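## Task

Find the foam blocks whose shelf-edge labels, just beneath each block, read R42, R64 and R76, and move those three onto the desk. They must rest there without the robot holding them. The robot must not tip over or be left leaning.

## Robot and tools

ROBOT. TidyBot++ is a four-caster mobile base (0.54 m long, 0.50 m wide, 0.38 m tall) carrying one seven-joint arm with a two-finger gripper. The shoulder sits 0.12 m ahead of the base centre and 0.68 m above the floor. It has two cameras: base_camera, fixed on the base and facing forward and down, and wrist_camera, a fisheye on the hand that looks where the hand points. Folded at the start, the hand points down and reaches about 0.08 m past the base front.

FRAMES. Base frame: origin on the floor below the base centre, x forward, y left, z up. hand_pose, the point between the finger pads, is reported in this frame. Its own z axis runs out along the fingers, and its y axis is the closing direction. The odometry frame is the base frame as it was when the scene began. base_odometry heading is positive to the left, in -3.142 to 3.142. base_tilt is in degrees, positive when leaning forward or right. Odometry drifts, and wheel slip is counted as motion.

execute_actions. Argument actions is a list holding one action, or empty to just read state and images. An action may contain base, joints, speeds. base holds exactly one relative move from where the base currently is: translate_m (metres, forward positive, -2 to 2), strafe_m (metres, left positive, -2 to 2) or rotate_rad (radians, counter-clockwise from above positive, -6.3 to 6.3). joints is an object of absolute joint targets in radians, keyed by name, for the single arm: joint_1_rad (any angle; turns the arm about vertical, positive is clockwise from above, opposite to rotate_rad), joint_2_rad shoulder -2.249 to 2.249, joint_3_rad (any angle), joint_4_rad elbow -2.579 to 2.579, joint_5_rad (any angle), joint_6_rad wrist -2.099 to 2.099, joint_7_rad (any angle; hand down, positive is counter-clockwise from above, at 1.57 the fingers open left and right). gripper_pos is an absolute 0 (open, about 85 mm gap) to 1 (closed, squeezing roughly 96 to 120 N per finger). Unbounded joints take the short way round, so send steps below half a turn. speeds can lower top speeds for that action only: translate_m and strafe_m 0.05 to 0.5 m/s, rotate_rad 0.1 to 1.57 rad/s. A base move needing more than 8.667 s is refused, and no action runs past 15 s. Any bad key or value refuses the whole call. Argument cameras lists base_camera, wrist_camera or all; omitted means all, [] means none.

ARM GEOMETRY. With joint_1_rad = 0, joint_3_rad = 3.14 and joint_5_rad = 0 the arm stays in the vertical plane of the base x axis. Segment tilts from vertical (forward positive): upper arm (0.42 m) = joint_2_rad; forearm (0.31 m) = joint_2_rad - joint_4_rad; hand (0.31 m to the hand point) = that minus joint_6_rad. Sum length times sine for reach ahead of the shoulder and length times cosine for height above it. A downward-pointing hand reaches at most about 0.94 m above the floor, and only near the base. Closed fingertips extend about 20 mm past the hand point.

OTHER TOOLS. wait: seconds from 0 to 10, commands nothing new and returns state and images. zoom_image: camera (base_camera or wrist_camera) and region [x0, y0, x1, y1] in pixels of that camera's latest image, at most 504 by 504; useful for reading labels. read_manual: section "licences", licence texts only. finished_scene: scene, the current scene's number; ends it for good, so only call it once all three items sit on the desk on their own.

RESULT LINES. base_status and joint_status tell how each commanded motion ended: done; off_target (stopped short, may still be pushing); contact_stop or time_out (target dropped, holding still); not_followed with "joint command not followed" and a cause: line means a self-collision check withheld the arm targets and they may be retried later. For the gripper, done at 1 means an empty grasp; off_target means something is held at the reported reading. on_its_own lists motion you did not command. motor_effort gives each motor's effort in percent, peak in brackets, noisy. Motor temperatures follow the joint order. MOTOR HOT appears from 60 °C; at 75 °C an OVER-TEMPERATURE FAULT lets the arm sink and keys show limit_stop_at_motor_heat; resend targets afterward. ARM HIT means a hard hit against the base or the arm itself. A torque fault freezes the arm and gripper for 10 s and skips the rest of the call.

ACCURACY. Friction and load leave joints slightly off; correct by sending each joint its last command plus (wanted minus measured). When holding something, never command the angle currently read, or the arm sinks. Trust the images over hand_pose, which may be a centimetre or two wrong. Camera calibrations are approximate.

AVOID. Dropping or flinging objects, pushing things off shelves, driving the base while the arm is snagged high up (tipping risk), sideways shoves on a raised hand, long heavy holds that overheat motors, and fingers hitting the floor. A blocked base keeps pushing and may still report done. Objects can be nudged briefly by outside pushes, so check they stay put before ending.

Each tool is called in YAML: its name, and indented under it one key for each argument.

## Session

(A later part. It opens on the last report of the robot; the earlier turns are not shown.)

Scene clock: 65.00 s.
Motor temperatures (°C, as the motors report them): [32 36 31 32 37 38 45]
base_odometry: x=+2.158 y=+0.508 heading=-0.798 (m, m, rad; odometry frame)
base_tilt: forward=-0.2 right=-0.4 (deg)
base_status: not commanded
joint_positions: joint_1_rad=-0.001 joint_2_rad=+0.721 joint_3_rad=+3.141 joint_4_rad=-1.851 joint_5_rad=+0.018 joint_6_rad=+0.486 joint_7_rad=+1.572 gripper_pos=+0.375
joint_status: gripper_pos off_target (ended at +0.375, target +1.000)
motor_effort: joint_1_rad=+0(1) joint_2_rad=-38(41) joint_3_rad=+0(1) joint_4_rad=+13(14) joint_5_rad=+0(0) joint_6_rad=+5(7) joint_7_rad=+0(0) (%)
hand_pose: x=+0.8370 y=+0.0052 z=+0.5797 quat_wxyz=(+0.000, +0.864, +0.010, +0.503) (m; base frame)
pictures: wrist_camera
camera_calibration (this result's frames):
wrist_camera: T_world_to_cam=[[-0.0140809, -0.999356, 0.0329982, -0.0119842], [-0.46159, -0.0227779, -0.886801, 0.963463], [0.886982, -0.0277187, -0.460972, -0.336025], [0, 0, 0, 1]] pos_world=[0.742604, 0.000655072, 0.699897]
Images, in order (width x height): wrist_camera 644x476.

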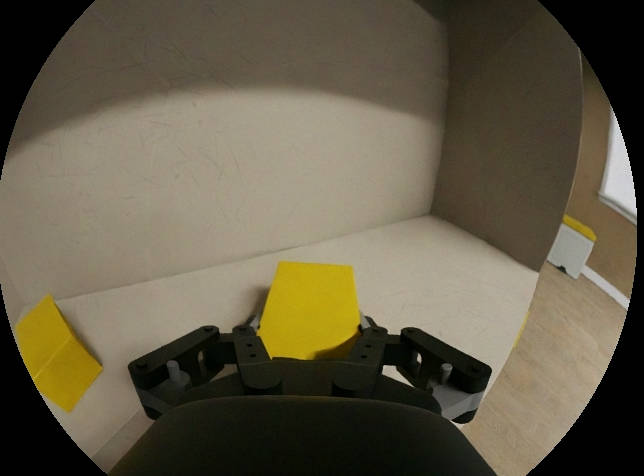

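execute_actions:
  actions:
    - {"joints":{"joint_2_rad":0.64}}
  cameras: []

execute_actions:
  actions:
    - {"base":{"translate_m":-0.33}}
  cameras: []

execute_actions:
  actions:
    - {"base":{"rotate_rad":-2.245},"joints":{"joint_2_rad":0.24,"joint_4_rad":-1.03,"joint_6_rad":-0.82}}
  cameras: []

execute_actions:
  actions:
    - {"base":{"translate_m":2.0}}

Scene clock: 66.33 s.
Motor temperatures (°C, as the motors report them): [32 36 31 32 37 38 45]
base_odometry: x=+2.158 y=+0.508 heading=-0.798 (m, m, rad; odometry frame)
base_tilt: forward=-0.3 right=-0.4 (deg)
base_status: not commanded
joint_positions: joint_1_rad=-0.001 joint_2_rad=+0.660 joint_3_rad=+3.141 joint_4_rad=-1.855 joint_5_rad=+0.018 joint_6_rad=+0.486 joint_7_rad=+1.572 gripper_pos=+0.375
joint_status: all done
motor_effort: joint_1_rad=+0(0) joint_2_rad=-41(44) joint_3_rad=+0(0) joint_4_rad=+15(16) joint_5_rad=+0(0) joint_6_rad=+8(7) joint_7_rad=+1(0) (%)
hand_pose: x=+0.8406 y=+0.0052 z=+0.6219 quat_wxyz=(+0.000, +0.849, +0.010, +0.528) (m; base frame)
pictures: none
No camera images: the call's "cameras" was empty. Leave "cameras" out to get every camera's image.

Scene clock: 68.43 s.
Motor temperatures (°C, as the motors report them): [32 36 31 32 37 38 45]
base_odometry: x=+1.927 y=+0.744 heading=-0.798 (m, m, rad; odometry frame)
base_tilt: forward=-0.3 right=-0.4 (deg)
base_status: done
joint_positions: joint_1_rad=-0.001 joint_2_rad=+0.657 joint_3_rad=+3.141 joint_4_rad=-1.858 joint_5_rad=+0.018 joint_6_rad=+0.486 joint_7_rad=+1.572 gripper_pos=+0.375
joint_status: not commanded
motor_effort: joint_1_rad=+0(3) joint_2_rad=-41(42) joint_3_rad=+0(2) joint_4_rad=+15(17) joint_5_rad=+0(0) joint_6_rad=+7(8) joint_7_rad=+0(1) (%)
hand_pose: x=+0.8394 y=+0.0052 z=+0.6222 quat_wxyz=(+0.000, +0.849, +0.010, +0.528) (m; base frame)
pictures: none
No camera images: the call's "cameras" was empty. Leave "cameras" out to get every camera's image.

Scene clock: 71.40 s.
Motor temperatures (°C, as the motors report them): [32 36 31 32 37 38 45]
base_odometry: x=+1.927 y=+0.744 heading=-3.042 (m, m, rad; odometry frame)
base_tilt: forward=-0.3 right=-0.4 (deg)
base_status: done
joint_positions: joint_1_rad=+0.004 joint_2_rad=+0.266 joint_3_rad=+3.141 joint_4_rad=-1.049 joint_5_rad=+0.018 joint_6_rad=-0.778 joint_7_rad=+1.572 gripper_pos=+0.375
joint_status: all done
motor_effort: joint_1_rad=+0(5) joint_2_rad=-33(45) joint_3_rad=+1(2) joint_4_rad=+21(22) joint_5_rad=+0(1) joint_6_rad=+7(7) joint_7_rad=+0(0) (%)
hand_pose: x=+0.8037 y=-0.0048 z=+1.0121 quat_wxyz=(+0.010, +0.866, +0.001, +0.501) (m; base frame)
pictures: none
No camera images: the call's "cameras" was empty. Leave "cameras" out to get every camera's image.

Scene clock: 76.77 s.
Motor temperatures (°C, as the motors report them): [32 36 31 32 37 38 45]
base_odometry: x=-0.063 y=+0.548 heading=-3.043 (m, m, rad; odometry frame)
base_tilt: forward=-0.3 right=-0.4 (deg)
base_status: done
joint_positions: joint_1_rad=+0.004 joint_2_rad=+0.256 joint_3_rad=+3.141 joint_4_rad=-1.048 joint_5_rad=+0.018 joint_6_rad=-0.782 joint_7_rad=+1.572 gripper_pos=+0.375
joint_status: not commanded
motor_effort: joint_1_rad=+0(1) joint_2_rad=-33(37) joint_3_rad=+1(0) joint_4_rad=+21(23) joint_5_rad=+0(0) joint_6_rad=+6(7) joint_7_rad=+0(1) (%)
hand_pose: x=+0.7997 y=-0.0048 z=+1.0183 quat_wxyz=(+0.010, +0.864, +0.001, +0.504) (m; base frame)
pictures: base_camera, wrist_camera
camera_calibration (this result's frames):
wrist_camera: T_world_to_cam=[[-0.038655, -0.998419, 0.0408011, -0.0252337], [-0.461715, -0.0183655, -0.886838, 1.33515], [0.886186, -0.0531192, -0.460275, -0.101274], [0, 0, 0, 1]] pos_world=[0.705231, -0.00605265, 1.13848]
Images, in order (width x height): base_camera 644x364, wrist_camera 644x476.

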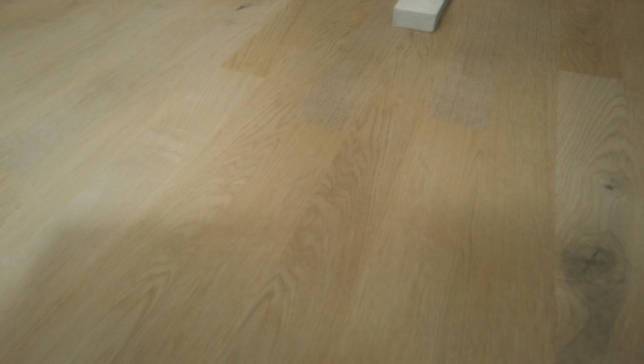

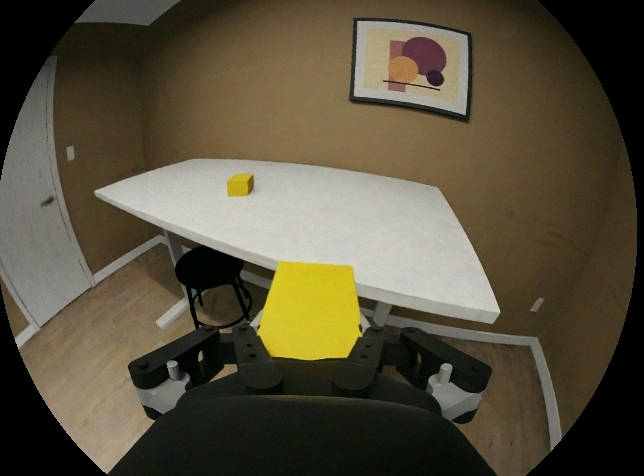

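execute_actions:
  actions:
    - {"base":{"translate_m":0.28}}
  cameras: []

execute_actions:
  actions:
    - {"joints":{"joint_2_rad":0.34,"joint_4_rad":-1.10,"joint_6_rad":-0.64}}
  cameras: []

Scene clock: 78.83 s.
Motor temperatures (°C, as the motors report them): [32 36 31 32 37 38 45]
base_odometry: x=-0.342 y=+0.521 heading=-3.043 (m, m, rad; odometry frame)
base_tilt: forward=-0.3 right=-0.3 (deg)
base_status: done
joint_positions: joint_1_rad=+0.004 joint_2_rad=+0.254 joint_3_rad=+3.141 joint_4_rad=-1.047 joint_5_rad=+0.018 joint_6_rad=-0.783 joint_7_rad=+1.572 gripper_pos=+0.375
joint_status: not commanded
motor_effort: joint_1_rad=+0(2) joint_2_rad=-33(39) joint_3_rad=+0(3) joint_4_rad=+21(22) joint_5_rad=+0(1) joint_6_rad=+7(7) joint_7_rad=+0(0) (%)
hand_pose: x=+0.7987 y=-0.0048 z=+1.0201 quat_wxyz=(+0.010, +0.863, +0.001, +0.504) (m; base frame)
pictures: none
No camera images: the call's "cameras" was empty. Leave "cameras" out to get every camera's image.

Scene clock: 79.80 s.
Motor temperatures (°C, as the motors report them): [32 36 31 32 37 38 45]
base_odometry: x=-0.342 y=+0.521 heading=-3.043 (m, m, rad; odometry frame)
base_tilt: forward=-0.3 right=-0.4 (deg)
base_status: not commanded
joint_positions: joint_1_rad=+0.004 joint_2_rad=+0.321 joint_3_rad=+3.141 joint_4_rad=-1.086 joint_5_rad=+0.018 joint_6_rad=-0.674 joint_7_rad=+1.572 gripper_pos=+0.375
joint_status: all done
motor_effort: joint_1_rad=+0(0) joint_2_rad=-33(37) joint_3_rad=+1(0) joint_4_rad=+20(22) joint_5_rad=+0(0) joint_6_rad=+5(7) joint_7_rad=+0(0) (%)
hand_pose: x=+0.8337 y=-0.0044 z=+0.9804 quat_wxyz=(+0.009, +0.863, +0.002, +0.506) (m; base frame)
pictures: none
No camera images: the call's "cameras" was empty. Leave "cameras" out to get every camera's image.

execute_actions:
  actions:
    - {"joints":{"joint_2_rad":0.31,"gripper_pos":0}}
  cameras: []

execute_actions:
  actions:
    - {"base":{"translate_m":-0.35},"joints":{"joint_2_rad":0.26}}
  cameras: ["wrist_camera"]

execute_actions:
  actions:
    - {"base":{"rotate_rad":2.06}}
  cameras: []

execute_actions:
  actions:
    - {"base":{"translate_m":2.0},"joints":{"joint_2_rad":0.73,"joint_4_rad":-1.865,"joint_6_rad":0.52}}
  cameras: ["wrist_camera"]

Scene clock: 81.33 s.
Motor temperatures (°C, as the motors report them): [32 36 31 32 37 38 45]
base_odometry: x=-0.342 y=+0.521 heading=-3.043 (m, m, rad; odometry frame)
base_tilt: forward=-0.3 right=-0.3 (deg)
base_status: not commanded
joint_positions: joint_1_rad=+0.004 joint_2_rad=+0.320 joint_3_rad=+3.141 joint_4_rad=-1.087 joint_5_rad=+0.018 joint_6_rad=-0.674 joint_7_rad=+1.572 gripper_pos=+0.000
joint_status: all done
motor_effort: joint_1_rad=+0(0) joint_2_rad=-36(37) joint_3_rad=+1(1) joint_4_rad=+21(22) joint_5_rad=+0(0) joint_6_rad=+6(7) joint_7_rad=+0(0) (%)
hand_pose: x=+0.8332 y=-0.0044 z=+0.9805 quat_wxyz=(+0.009, +0.863, +0.002, +0.506) (m; base frame)
pictures: none
No camera images: the call's "cameras" was empty. Leave "cameras" out to get every camera's image.

Scene clock: 83.50 s.
Motor temperatures (°C, as the motors report them): [32 36 31 32 37 38 45]
base_odometry: x=+0.007 y=+0.555 heading=-3.043 (m, m, rad; odometry frame)
base_tilt: forward=-0.3 right=-0.4 (deg)
base_status: done
joint_positions: joint_1_rad=+0.002 joint_2_rad=+0.267 joint_3_rad=+3.141 joint_4_rad=-1.088 joint_5_rad=+0.018 joint_6_rad=-0.674 joint_7_rad=+1.572 gripper_pos=+0.000
joint_status: all done
motor_effort: joint_1_rad=+0(3) joint_2_rad=-33(41) joint_3_rad=+1(3) joint_4_rad=+21(23) joint_5_rad=+0(1) joint_6_rad=+7(7) joint_7_rad=+0(0) (%)
hand_pose: x=+0.8163 y=-0.0034 z=+1.0175 quat_wxyz=(+0.009, +0.849, +0.002, +0.528) (m; base frame)
pictures: wrist_camera
camera_calibration (this result's frames):
wrist_camera: T_world_to_cam=[[-0.0377364, -0.998531, 0.0388915, -0.0219722], [-0.410042, -0.020019, -0.911847, 1.32537], [0.911285, -0.050357, -0.408684, -0.189177], [0, 0, 0, 1]] pos_world=[0.715023, -0.00493369, 1.13208]
Images, in order (width x height): wrist_camera 644x476.

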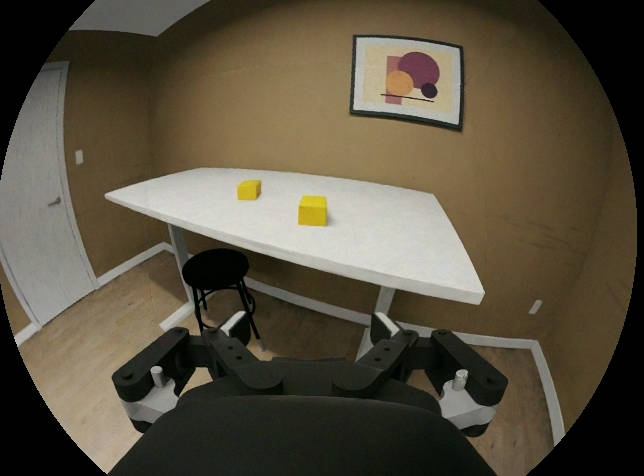

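Scene clock: 86.33 s.
Motor temperatures (°C, as the motors report them): [32 36 31 32 37 38 45]
base_odometry: x=+0.006 y=+0.555 heading=-0.984 (m, m, rad; odometry frame)
base_tilt: forward=-0.3 right=-0.4 (deg)
base_status: done
joint_positions: joint_1_rad=-0.003 joint_2_rad=+0.267 joint_3_rad=+3.141 joint_4_rad=-1.088 joint_5_rad=+0.018 joint_6_rad=-0.674 joint_7_rad=+1.572 gripper_pos=+0.000
joint_status: not commanded
motor_effort: joint_1_rad=+0(4) joint_2_rad=-33(38) joint_3_rad=+0(2) joint_4_rad=+21(21) joint_5_rad=+0(1) joint_6_rad=+6(7) joint_7_rad=+0(1) (%)
hand_pose: x=+0.8163 y=+0.0002 z=+1.0175 quat_wxyz=(+0.008, +0.849, +0.005, +0.528) (m; base frame)
pictures: none
No camera images: the call's "cameras" was empty. Leave "cameras" out to get every camera's image.

Scene clock: 91.70 s.
Motor temperatures (°C, as the motors report them): [32 36 31 32 37 38 45]
base_odometry: x=+1.116 y=-1.109 heading=-0.983 (m, m, rad; odometry frame)
base_tilt: forward=-0.3 right=-0.4 (deg)
base_status: done
joint_positions: joint_1_rad=-0.002 joint_2_rad=+0.710 joint_3_rad=+3.141 joint_4_rad=-1.846 joint_5_rad=+0.018 joint_6_rad=+0.479 joint_7_rad=+1.572 gripper_pos=+0.000
joint_status: all done
motor_effort: joint_1_rad=+0(1) joint_2_rad=-41(47) joint_3_rad=+0(0) joint_4_rad=+14(23) joint_5_rad=+0(0) joint_6_rad=+6(8) joint_7_rad=-1(0) (%)
hand_pose: x=+0.8391 y=+0.0063 z=+0.5878 quat_wxyz=(+0.000, +0.862, +0.010, +0.507) (m; base frame)
pictures: wrist_camera
camera_calibration (this result's frames):
wrist_camera: T_world_to_cam=[[-0.0130905, -0.999388, 0.0324509, -0.0116412], [-0.453457, -0.0229912, -0.890982, 0.967224], [0.891182, -0.0263785, -0.452878, -0.342409], [0, 0, 0, 1]] pos_world=[0.743591, 0.00157145, 0.707088]
Images, in order (width x height): wrist_camera 644x476.

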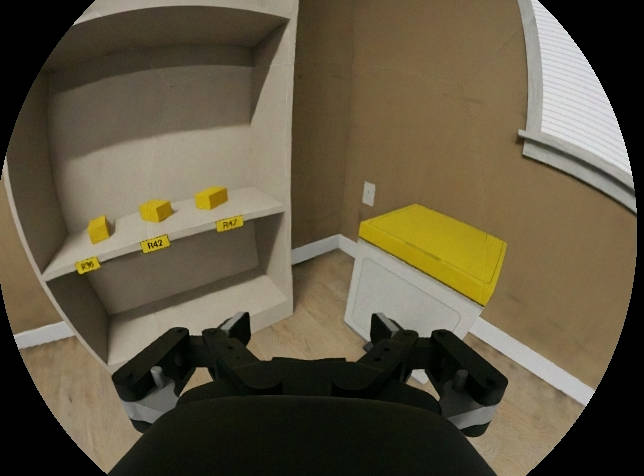

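execute_actions:
  actions:
    - {"base":{"rotate_rad":0.5}}

zoom_image:
  camera: "wrist_camera"
  region: [200, 150, 480, 300]

Scene clock: 93.57 s.
Motor temperatures (°C, as the motors report them): [32 36 31 32 37 38 45]
base_odometry: x=+1.116 y=-1.109 heading=-0.484 (m, m, rad; odometry frame)
base_tilt: forward=-0.3 right=-0.4 (deg)
base_status: done
joint_positions: joint_1_rad=-0.002 joint_2_rad=+0.710 joint_3_rad=+3.131 joint_4_rad=-1.847 joint_5_rad=+0.018 joint_6_rad=+0.479 joint_7_rad=+1.572 gripper_pos=+0.000
joint_status: not commanded
motor_effort: joint_1_rad=+0(5) joint_2_rad=-41(42) joint_3_rad=+0(3) joint_4_rad=+15(14) joint_5_rad=+0(1) joint_6_rad=+6(7) joint_7_rad=+0(0) (%)
hand_pose: x=+0.8389 y=+0.0115 z=+0.5879 quat_wxyz=(-0.005, +0.862, +0.012, +0.507) (m; base frame)
pictures: base_camera, wrist_camera
camera_calibration (this result's frames):
wrist_camera: T_world_to_cam=[[-0.00655943, -0.999628, 0.0264668, -0.00834014], [-0.453225, -0.0206209, -0.891158, 0.967296], [0.891372, -0.0178409, -0.452921, -0.342324], [0, 0, 0, 1]] pos_world=[0.743486, 0.00550211, 0.707188]
Images, in order (width x height): base_camera 644x364, wrist_camera 644x476.

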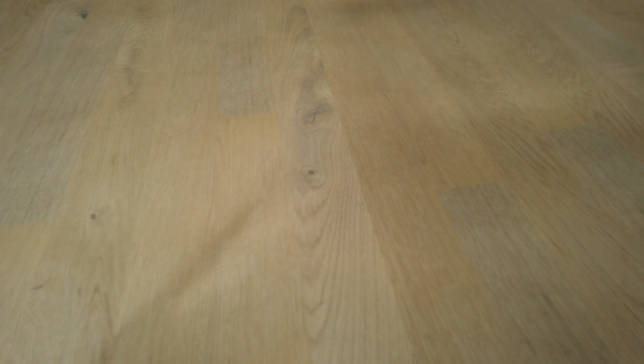

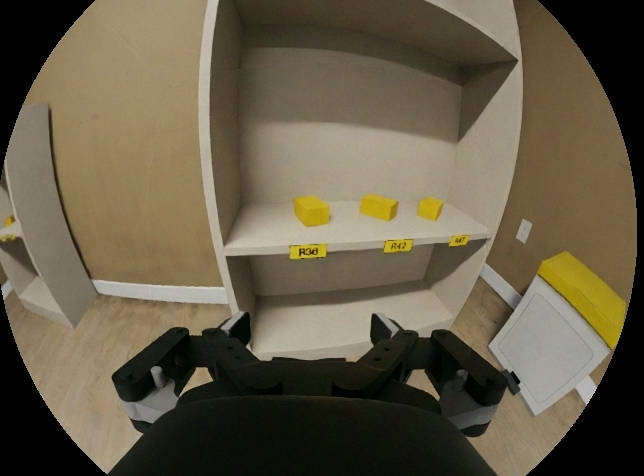

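Region (200, 150, 480, 300) of wrist_camera's 644x476 image, scaled by 1.800; it fills the top 270 rows of this view, and the rest is white.

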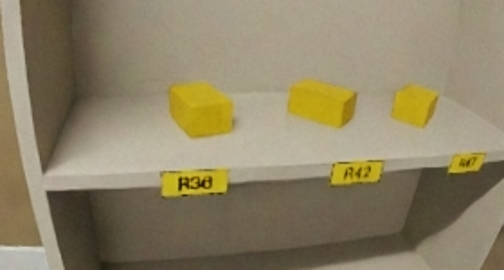

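execute_actions:
  actions:
    - {"base":{"strafe_m":-0.38},"joints":{"joint_2_rad":0.72,"joint_4_rad":-1.73,"joint_5_rad":1.38,"joint_6_rad":0.76,"joint_7_rad":0.89}}
  cameras: []

execute_actions:
  actions:
    - {"base":{"translate_m":0.35}}

Scene clock: 97.23 s.
Motor temperatures (°C, as the motors report them): [32 36 31 32 37 38 45]
base_odometry: x=+0.940 y=-1.445 heading=-0.483 (m, m, rad; odometry frame)
base_tilt: forward=-0.3 right=-0.4 (deg)
base_status: done
joint_positions: joint_1_rad=+0.005 joint_2_rad=+0.710 joint_3_rad=+3.134 joint_4_rad=-1.748 joint_5_rad=+1.356 joint_6_rad=+0.718 joint_7_rad=+0.905 gripper_pos=+0.000
joint_status: all done
motor_effort: joint_1_rad=+0(3) joint_2_rad=-41(43) joint_3_rad=-3(4) joint_4_rad=+14(16) joint_5_rad=-4(4) joint_6_rad=+4(6) joint_7_rad=+0(0) (%)
hand_pose: x=+0.7734 y=+0.2020 z=+0.6038 quat_wxyz=(-0.176, +0.767, +0.397, +0.472) (m; base frame)
pictures: none
No camera images: the call's "cameras" was empty. Leave "cameras" out to get every camera's image.

Scene clock: 99.27 s.
Motor temperatures (°C, as the motors report them): [32 36 31 32 37 38 45]
base_odometry: x=+1.250 y=-1.608 heading=-0.484 (m, m, rad; odometry frame)
base_tilt: forward=-0.2 right=-0.4 (deg)
base_status: done
joint_positions: joint_1_rad=+0.004 joint_2_rad=+0.710 joint_3_rad=+3.134 joint_4_rad=-1.742 joint_5_rad=+1.356 joint_6_rad=+0.719 joint_7_rad=+0.905 gripper_pos=+0.000
joint_status: not commanded
motor_effort: joint_1_rad=+0(1) joint_2_rad=-41(45) joint_3_rad=-2(3) joint_4_rad=+14(16) joint_5_rad=-4(4) joint_6_rad=+4(5) joint_7_rad=+0(0) (%)
hand_pose: x=+0.7753 y=+0.2025 z=+0.6058 quat_wxyz=(-0.176, +0.765, +0.398, +0.474) (m; base frame)
pictures: base_camera, wrist_camera
camera_calibration (this result's frames):
wrist_camera: T_world_to_cam=[[0.753945, -0.643717, 0.131132, -0.543413], [-0.208125, -0.42338, -0.881722, 0.844176], [0.623098, 0.637478, -0.453179, -0.198612], [0, 0, 0, 1]] pos_world=[0.709153, 0.134214, 0.72558]
Images, in order (width x height): base_camera 644x364, wrist_camera 644x476.

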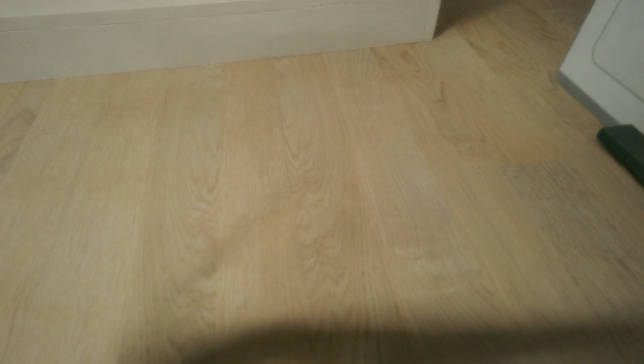

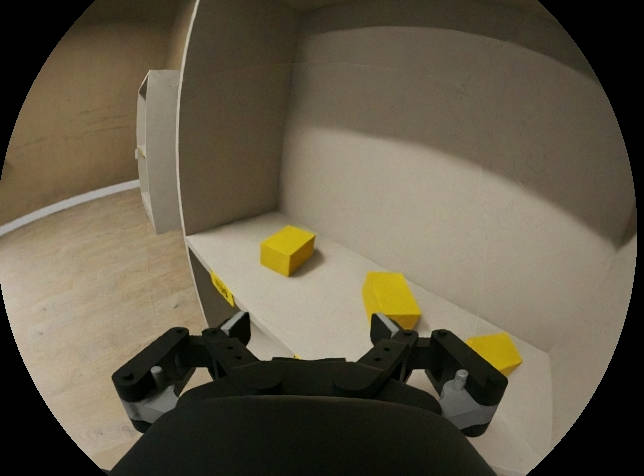

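execute_actions:
  actions:
    - {"base":{"translate_m":0.22},"joints":{"joint_2_rad":0.80}}

Scene clock: 101.20 s.
Motor temperatures (°C, as the motors report them): [32 36 31 32 37 38 45]
base_odometry: x=+1.444 y=-1.711 heading=-0.484 (m, m, rad; odometry frame)
base_tilt: forward=-0.3 right=-0.4 (deg)
base_status: done
joint_positions: joint_1_rad=+0.004 joint_2_rad=+0.782 joint_3_rad=+3.134 joint_4_rad=-1.737 joint_5_rad=+1.356 joint_6_rad=+0.719 joint_7_rad=+0.905 gripper_pos=+0.000
joint_status: all done
motor_effort: joint_1_rad=+0(2) joint_2_rad=-41(45) joint_3_rad=-2(4) joint_4_rad=+13(15) joint_5_rad=-3(4) joint_6_rad=+5(4) joint_7_rad=+0(1) (%)
hand_pose: x=+0.7701 y=+0.2027 z=+0.5607 quat_wxyz=(-0.189, +0.781, +0.392, +0.448) (m; base frame)
pictures: base_camera, wrist_camera
camera_calibration (this result's frames):
wrist_camera: T_world_to_cam=[[0.761275, -0.643481, 0.0799543, -0.510495], [-0.266443, -0.422839, -0.86615, 0.839514], [0.591159, 0.638075, -0.493347, -0.169001], [0, 0, 0, 1]] pos_world=[0.712216, 0.134321, 0.684585]
Images, in order (width x height): base_camera 644x364, wrist_camera 644x476.

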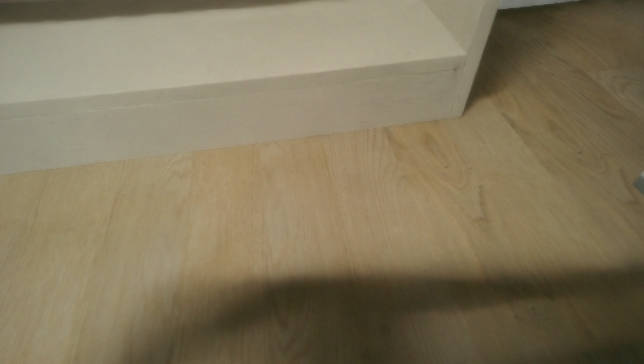

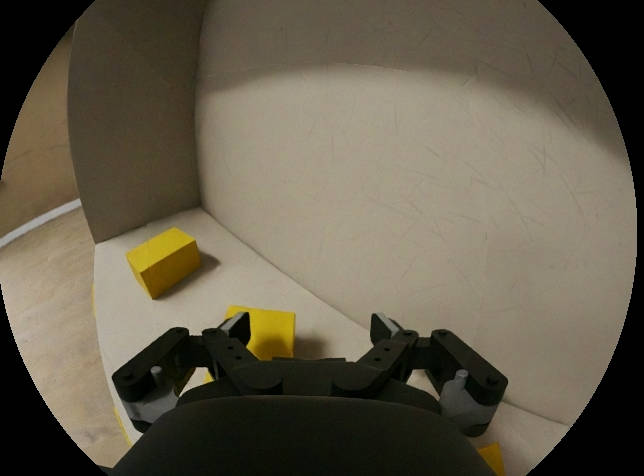

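execute_actions:
  actions:
    - {"base":{"translate_m":-0.045}}
  cameras: []

execute_actions:
  actions:
    - {"joints":{"joint_2_rad":0.84}}
  cameras: ["wrist_camera"]

Scene clock: 102.50 s.
Motor temperatures (°C, as the motors report them): [32 36 31 32 37 38 45]
base_odometry: x=+1.405 y=-1.690 heading=-0.484 (m, m, rad; odometry frame)
base_tilt: forward=-0.3 right=-0.4 (deg)
base_status: done
joint_positions: joint_1_rad=+0.004 joint_2_rad=+0.782 joint_3_rad=+3.134 joint_4_rad=-1.737 joint_5_rad=+1.356 joint_6_rad=+0.719 joint_7_rad=+0.905 gripper_pos=+0.000
joint_status: not commanded
motor_effort: joint_1_rad=+0(3) joint_2_rad=-42(44) joint_3_rad=-3(5) joint_4_rad=+14(15) joint_5_rad=-4(4) joint_6_rad=+4(5) joint_7_rad=+0(0) (%)
hand_pose: x=+0.7701 y=+0.2028 z=+0.5608 quat_wxyz=(-0.189, +0.781, +0.392, +0.448) (m; base frame)
pictures: none
No camera images: the call's "cameras" was empty. Leave "cameras" out to get every camera's image.

Scene clock: 103.30 s.
Motor temperatures (°C, as the motors report them): [32 36 31 32 37 38 45]
base_odometry: x=+1.405 y=-1.690 heading=-0.484 (m, m, rad; odometry frame)
base_tilt: forward=-0.3 right=-0.4 (deg)
base_status: not commanded
joint_positions: joint_1_rad=+0.004 joint_2_rad=+0.820 joint_3_rad=+3.134 joint_4_rad=-1.737 joint_5_rad=+1.356 joint_6_rad=+0.719 joint_7_rad=+0.905 gripper_pos=+0.000
joint_status: all done
motor_effort: joint_1_rad=+0(0) joint_2_rad=-42(44) joint_3_rad=-3(2) joint_4_rad=+13(13) joint_5_rad=-3(4) joint_6_rad=+4(5) joint_7_rad=+0(1) (%)
hand_pose: x=+0.7652 y=+0.2028 z=+0.5367 quat_wxyz=(-0.197, +0.789, +0.388, +0.434) (m; base frame)
pictures: wrist_camera
camera_calibration (this result's frames):
wrist_camera: T_world_to_cam=[[0.763821, -0.643378, 0.051403, -0.491388], [-0.298347, -0.422574, -0.855815, 0.836201], [0.572334, 0.638354, -0.514721, -0.152192], [0, 0, 0, 1]] pos_world=[0.711915, 0.134361, 0.662556]
Images, in order (width x height): wrist_camera 644x476.

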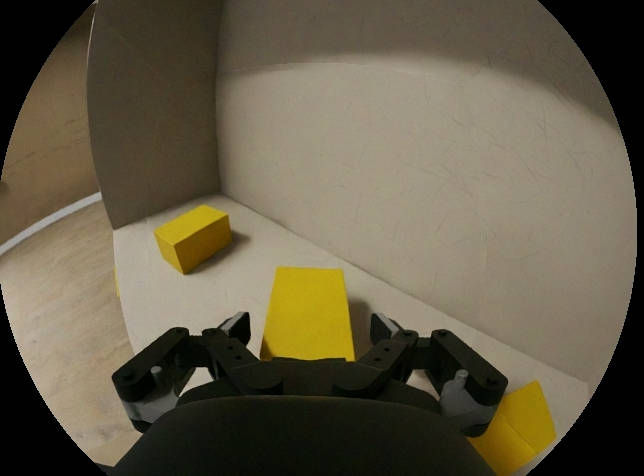

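execute_actions:
  actions:
    - {"joints":{"joint_2_rad":0.877}}
  cameras: []

execute_actions:
  actions:
    - {"joints":{"gripper_pos":1}}
  cameras: ["wrist_camera"]

Scene clock: 104.37 s.
Motor temperatures (°C, as the motors report them): [32 36 31 32 37 38 45]
base_odometry: x=+1.405 y=-1.690 heading=-0.484 (m, m, rad; odometry frame)
base_tilt: forward=-0.3 right=-0.4 (deg)
base_status: not commanded
joint_positions: joint_1_rad=+0.004 joint_2_rad=+0.856 joint_3_rad=+3.134 joint_4_rad=-1.737 joint_5_rad=+1.356 joint_6_rad=+0.719 joint_7_rad=+0.905 gripper_pos=+0.000
joint_status: all done
motor_effort: joint_1_rad=+0(0) joint_2_rad=-42(44) joint_3_rad=-3(2) joint_4_rad=+12(13) joint_5_rad=-3(3) joint_6_rad=+5(5) joint_7_rad=+0(0) (%)
hand_pose: x=+0.7595 y=+0.2028 z=+0.5132 quat_wxyz=(-0.204, +0.797, +0.385, +0.419) (m; base frame)
pictures: none
No camera images: the call's "cameras" was empty. Leave "cameras" out to get every camera's image.

Scene clock: 105.47 s.
Motor temperatures (°C, as the motors report them): [32 36 31 32 37 38 45]
base_odometry: x=+1.405 y=-1.690 heading=-0.484 (m, m, rad; odometry frame)
base_tilt: forward=-0.3 right=-0.4 (deg)
base_status: not commanded
joint_positions: joint_1_rad=+0.004 joint_2_rad=+0.856 joint_3_rad=+3.134 joint_4_rad=-1.737 joint_5_rad=+1.356 joint_6_rad=+0.723 joint_7_rad=+0.905 gripper_pos=+0.382
joint_status: gripper_pos off_target (ended at +0.382, target +1.000)
motor_effort: joint_1_rad=-1(2) joint_2_rad=-40(42) joint_3_rad=-3(3) joint_4_rad=+12(12) joint_5_rad=-3(4) joint_6_rad=+4(5) joint_7_rad=+0(0) (%)
hand_pose: x=+0.7595 y=+0.2035 z=+0.5139 quat_wxyz=(-0.205, +0.796, +0.385, +0.420) (m; base frame)
pictures: wrist_camera
camera_calibration (this result's frames):
wrist_camera: T_world_to_cam=[[0.766136, -0.642288, 0.0224117, -0.472509], [-0.32792, -0.420666, -0.845878, 0.832231], [0.552725, 0.640708, -0.532906, -0.137343], [0, 0, 0, 1]] pos_world=[0.710824, 0.134601, 0.641365]
Images, in order (width x height): wrist_camera 644x476.

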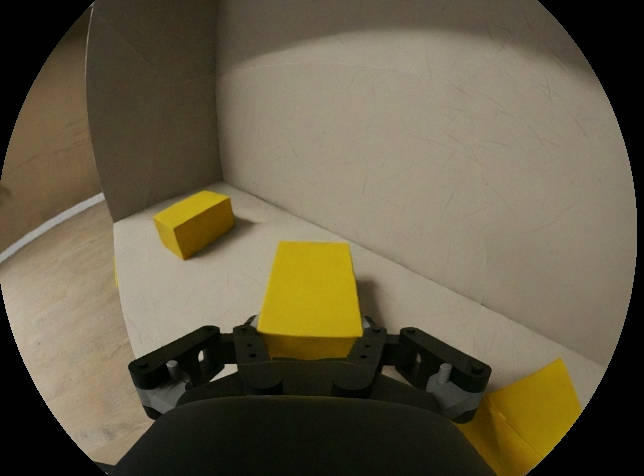

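execute_actions:
  actions:
    - {"joints":{"joint_2_rad":0.78}}
  cameras: []

execute_actions:
  actions:
    - {"base":{"translate_m":-1.85}}
  cameras: []

execute_actions:
  actions:
    - {"base":{"rotate_rad":2.95},"joints":{"joint_2_rad":0.22,"joint_4_rad":-0.97,"joint_5_rad":-0.02,"joint_6_rad":-0.98,"joint_7_rad":1.59}}

Scene clock: 106.77 s.
Motor temperatures (°C, as the motors report them): [32 36 31 32 37 38 45]
base_odometry: x=+1.405 y=-1.690 heading=-0.484 (m, m, rad; odometry frame)
base_tilt: forward=-0.3 right=-0.3 (deg)
base_status: not commanded
joint_positions: joint_1_rad=+0.004 joint_2_rad=+0.801 joint_3_rad=+3.134 joint_4_rad=-1.737 joint_5_rad=+1.356 joint_6_rad=+0.723 joint_7_rad=+0.905 gripper_pos=+0.382
joint_status: all done
motor_effort: joint_1_rad=+0(1) joint_2_rad=-43(44) joint_3_rad=-2(3) joint_4_rad=+13(14) joint_5_rad=-4(3) joint_6_rad=+5(5) joint_7_rad=+0(0) (%)
hand_pose: x=+0.7678 y=+0.2035 z=+0.5494 quat_wxyz=(-0.194, +0.784, +0.390, +0.442) (m; base frame)
pictures: none
No camera images: the call's "cameras" was empty. Leave "cameras" out to get every camera's image.

Scene clock: 111.90 s.
Motor temperatures (°C, as the motors report them): [32 36 31 32 37 38 45]
base_odometry: x=-0.233 y=-0.830 heading=-0.484 (m, m, rad; odometry frame)
base_tilt: forward=-0.3 right=-0.4 (deg)
base_status: done
joint_positions: joint_1_rad=+0.003 joint_2_rad=+0.801 joint_3_rad=+3.134 joint_4_rad=-1.736 joint_5_rad=+1.356 joint_6_rad=+0.723 joint_7_rad=+0.905 gripper_pos=+0.382
joint_status: not commanded
motor_effort: joint_1_rad=+0(2) joint_2_rad=-42(46) joint_3_rad=-3(4) joint_4_rad=+13(15) joint_5_rad=-3(4) joint_6_rad=+5(5) joint_7_rad=+0(0) (%)
hand_pose: x=+0.7676 y=+0.2042 z=+0.5496 quat_wxyz=(-0.195, +0.784, +0.391, +0.442) (m; base frame)
pictures: none
No camera images: the call's "cameras" was empty. Leave "cameras" out to get every camera's image.

Scene clock: 115.30 s.
Motor temperatures (°C, as the motors report them): [32 37 31 32 37 38 45]
base_odometry: x=-0.233 y=-0.830 heading=+2.466 (m, m, rad; odometry frame)
base_tilt: forward=-0.3 right=-0.3 (deg)
base_status: done
joint_positions: joint_1_rad=-0.003 joint_2_rad=+0.252 joint_3_rad=+3.142 joint_4_rad=-0.986 joint_5_rad=+0.019 joint_6_rad=-0.938 joint_7_rad=+1.569 gripper_pos=+0.382
joint_status: all done
motor_effort: joint_1_rad=+0(6) joint_2_rad=-32(49) joint_3_rad=+1(5) joint_4_rad=+21(22) joint_5_rad=+0(4) joint_6_rad=+6(7) joint_7_rad=-1(0) (%)
hand_pose: x=+0.7771 y=-0.0022 z=+1.0148 quat_wxyz=(+0.009, +0.886, +0.002, +0.464) (m; base frame)
pictures: base_camera, wrist_camera
camera_calibration (this result's frames):
wrist_camera: T_world_to_cam=[[-0.0342709, -0.998489, 0.0429515, -0.0289223], [-0.539519, -0.017693, -0.841788, 1.33633], [0.841276, -0.0520219, -0.538097, 0.0311799], [0, 0, 0, 1]] pos_world=[0.693754, -0.00361285, 1.14293]
Images, in order (width x height): base_camera 644x364, wrist_camera 644x476.

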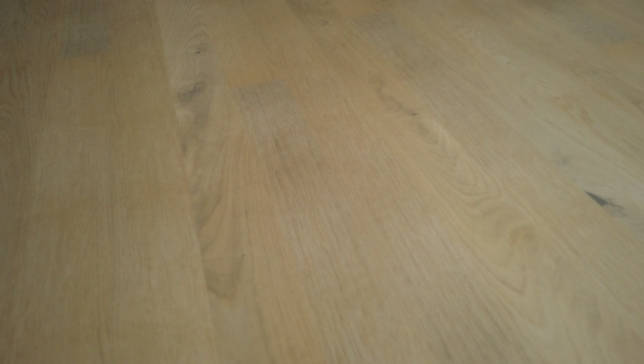

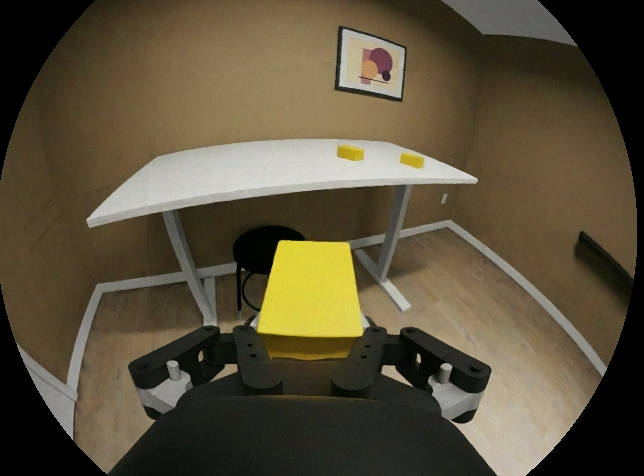

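execute_actions:
  actions:
    - {"base":{"translate_m":0.56}}
  cameras: []

execute_actions:
  actions:
    - {"joints":{"joint_2_rad":0.335,"joint_4_rad":-1.04,"joint_6_rad":-0.79}}

Scene clock: 118.00 s.
Motor temperatures (°C, as the motors report them): [32 37 31 32 37 38 45]
base_odometry: x=-0.671 y=-0.480 heading=+2.466 (m, m, rad; odometry frame)
base_tilt: forward=-0.3 right=-0.4 (deg)
base_status: done
joint_positions: joint_1_rad=-0.003 joint_2_rad=+0.237 joint_3_rad=+3.142 joint_4_rad=-0.986 joint_5_rad=+0.019 joint_6_rad=-0.943 joint_7_rad=+1.569 gripper_pos=+0.382
joint_status: not commanded
motor_effort: joint_1_rad=+0(1) joint_2_rad=-33(36) joint_3_rad=+1(1) joint_4_rad=+21(22) joint_5_rad=+1(1) joint_6_rad=+6(7) joint_7_rad=+0(0) (%)
hand_pose: x=+0.7710 y=-0.0022 z=+1.0236 quat_wxyz=(+0.009, +0.883, +0.002, +0.469) (m; base frame)
pictures: none
No camera images: the call's "cameras" was empty. Leave "cameras" out to get every camera's image.

Scene clock: 119.20 s.
Motor temperatures (°C, as the motors report them): [32 37 31 32 37 38 45]
base_odometry: x=-0.671 y=-0.480 heading=+2.466 (m, m, rad; odometry frame)
base_tilt: forward=-0.3 right=-0.4 (deg)
base_status: not commanded
joint_positions: joint_1_rad=-0.003 joint_2_rad=+0.319 joint_3_rad=+3.142 joint_4_rad=-1.026 joint_5_rad=+0.019 joint_6_rad=-0.823 joint_7_rad=+1.569 gripper_pos=+0.382
joint_status: all done
motor_effort: joint_1_rad=+0(0) joint_2_rad=-32(38) joint_3_rad=+1(0) joint_4_rad=+19(21) joint_5_rad=+1(1) joint_6_rad=+5(6) joint_7_rad=+1(1) (%)
hand_pose: x=+0.8146 y=-0.0016 z=+0.9769 quat_wxyz=(+0.009, +0.884, +0.003, +0.468) (m; base frame)
pictures: base_camera, wrist_camera
camera_calibration (this result's frames):
wrist_camera: T_world_to_cam=[[-0.0324762, -0.998533, 0.0433249, -0.0273067], [-0.532546, -0.019394, -0.846179, 1.32334], [0.845778, -0.0505532, -0.531135, -0.0312242], [0, 0, 0, 1]] pos_world=[0.730259, -0.00318032, 1.10438]
Images, in order (width x height): base_camera 644x364, wrist_camera 644x476.

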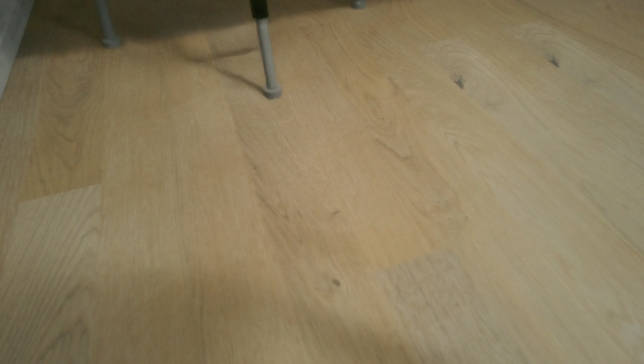

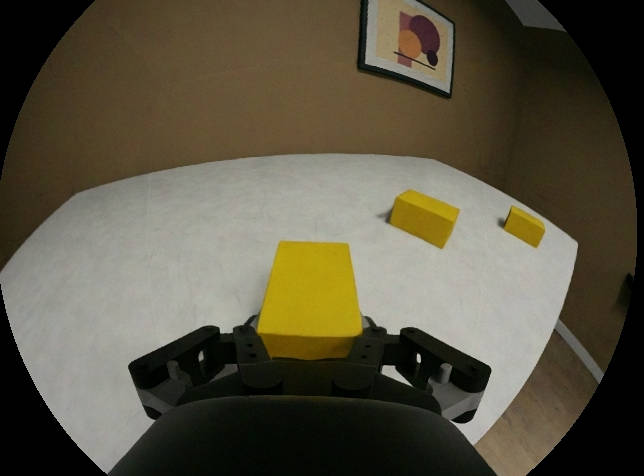

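execute_actions:
  actions:
    - {"joints":{"joint_2_rad":0.31,"gripper_pos":0}}
  cameras: []

execute_actions:
  actions:
    - {"joints":{"joint_2_rad":0.1}}
  cameras: ["wrist_camera"]

finished_scene:
  scene: 1

Scene clock: 120.50 s.
Motor temperatures (°C, as the motors report them): [32 37 31 32 37 38 45]
base_odometry: x=-0.671 y=-0.480 heading=+2.466 (m, m, rad; odometry frame)
base_tilt: forward=-0.3 right=-0.4 (deg)
base_status: not commanded
joint_positions: joint_1_rad=-0.003 joint_2_rad=+0.318 joint_3_rad=+3.142 joint_4_rad=-1.027 joint_5_rad=+0.019 joint_6_rad=-0.823 joint_7_rad=+1.569 gripper_pos=+0.000
joint_status: all done
motor_effort: joint_1_rad=+0(0) joint_2_rad=-34(35) joint_3_rad=+0(1) joint_4_rad=+21(21) joint_5_rad=+0(0) joint_6_rad=+6(7) joint_7_rad=+0(0) (%)
hand_pose: x=+0.8143 y=-0.0016 z=+0.9766 quat_wxyz=(+0.009, +0.884, +0.003, +0.468) (m; base frame)
pictures: none
No camera images: the call's "cameras" was empty. Leave "cameras" out to get every camera's image.

Scene clock: 121.77 s.
Motor temperatures (°C, as the motors report them): [32 37 31 32 37 38 45]
base_odometry: x=-0.671 y=-0.480 heading=+2.466 (m, m, rad; odometry frame)
base_tilt: forward=-0.3 right=-0.4 (deg)
base_status: not commanded
joint_positions: joint_1_rad=-0.003 joint_2_rad=+0.096 joint_3_rad=+3.142 joint_4_rad=-1.029 joint_5_rad=+0.019 joint_6_rad=-0.823 joint_7_rad=+1.569 gripper_pos=+0.000
joint_status: all done
motor_effort: joint_1_rad=+0(0) joint_2_rad=-24(38) joint_3_rad=+1(0) joint_4_rad=+20(22) joint_5_rad=+0(0) joint_6_rad=+7(7) joint_7_rad=+0(0) (%)
hand_pose: x=+0.7322 y=-0.0019 z=+1.1217 quat_wxyz=(+0.009, +0.827, +0.002, +0.562) (m; base frame)
pictures: wrist_camera
camera_calibration (this result's frames):
wrist_camera: T_world_to_cam=[[-0.0410826, -0.998557, 0.0345874, -0.0203813], [-0.335022, -0.0188457, -0.942022, 1.36488], [0.941314, -0.0502882, -0.333765, -0.175981], [0, 0, 0, 1]] pos_world=[0.622083, -0.00347956, 1.22772]
Images, in order (width x height): wrist_camera 644x476.

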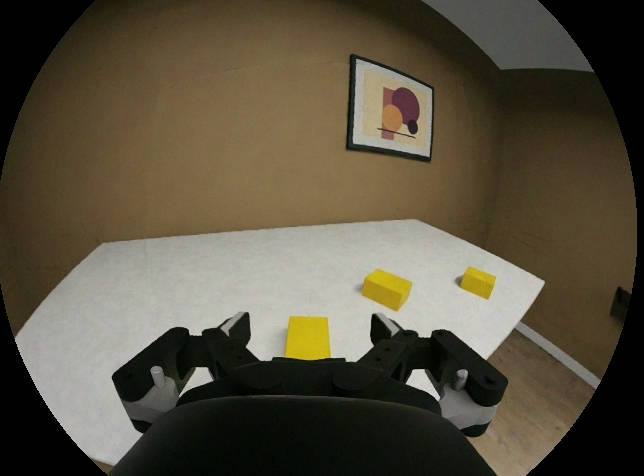

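The scene is finished: the task was done.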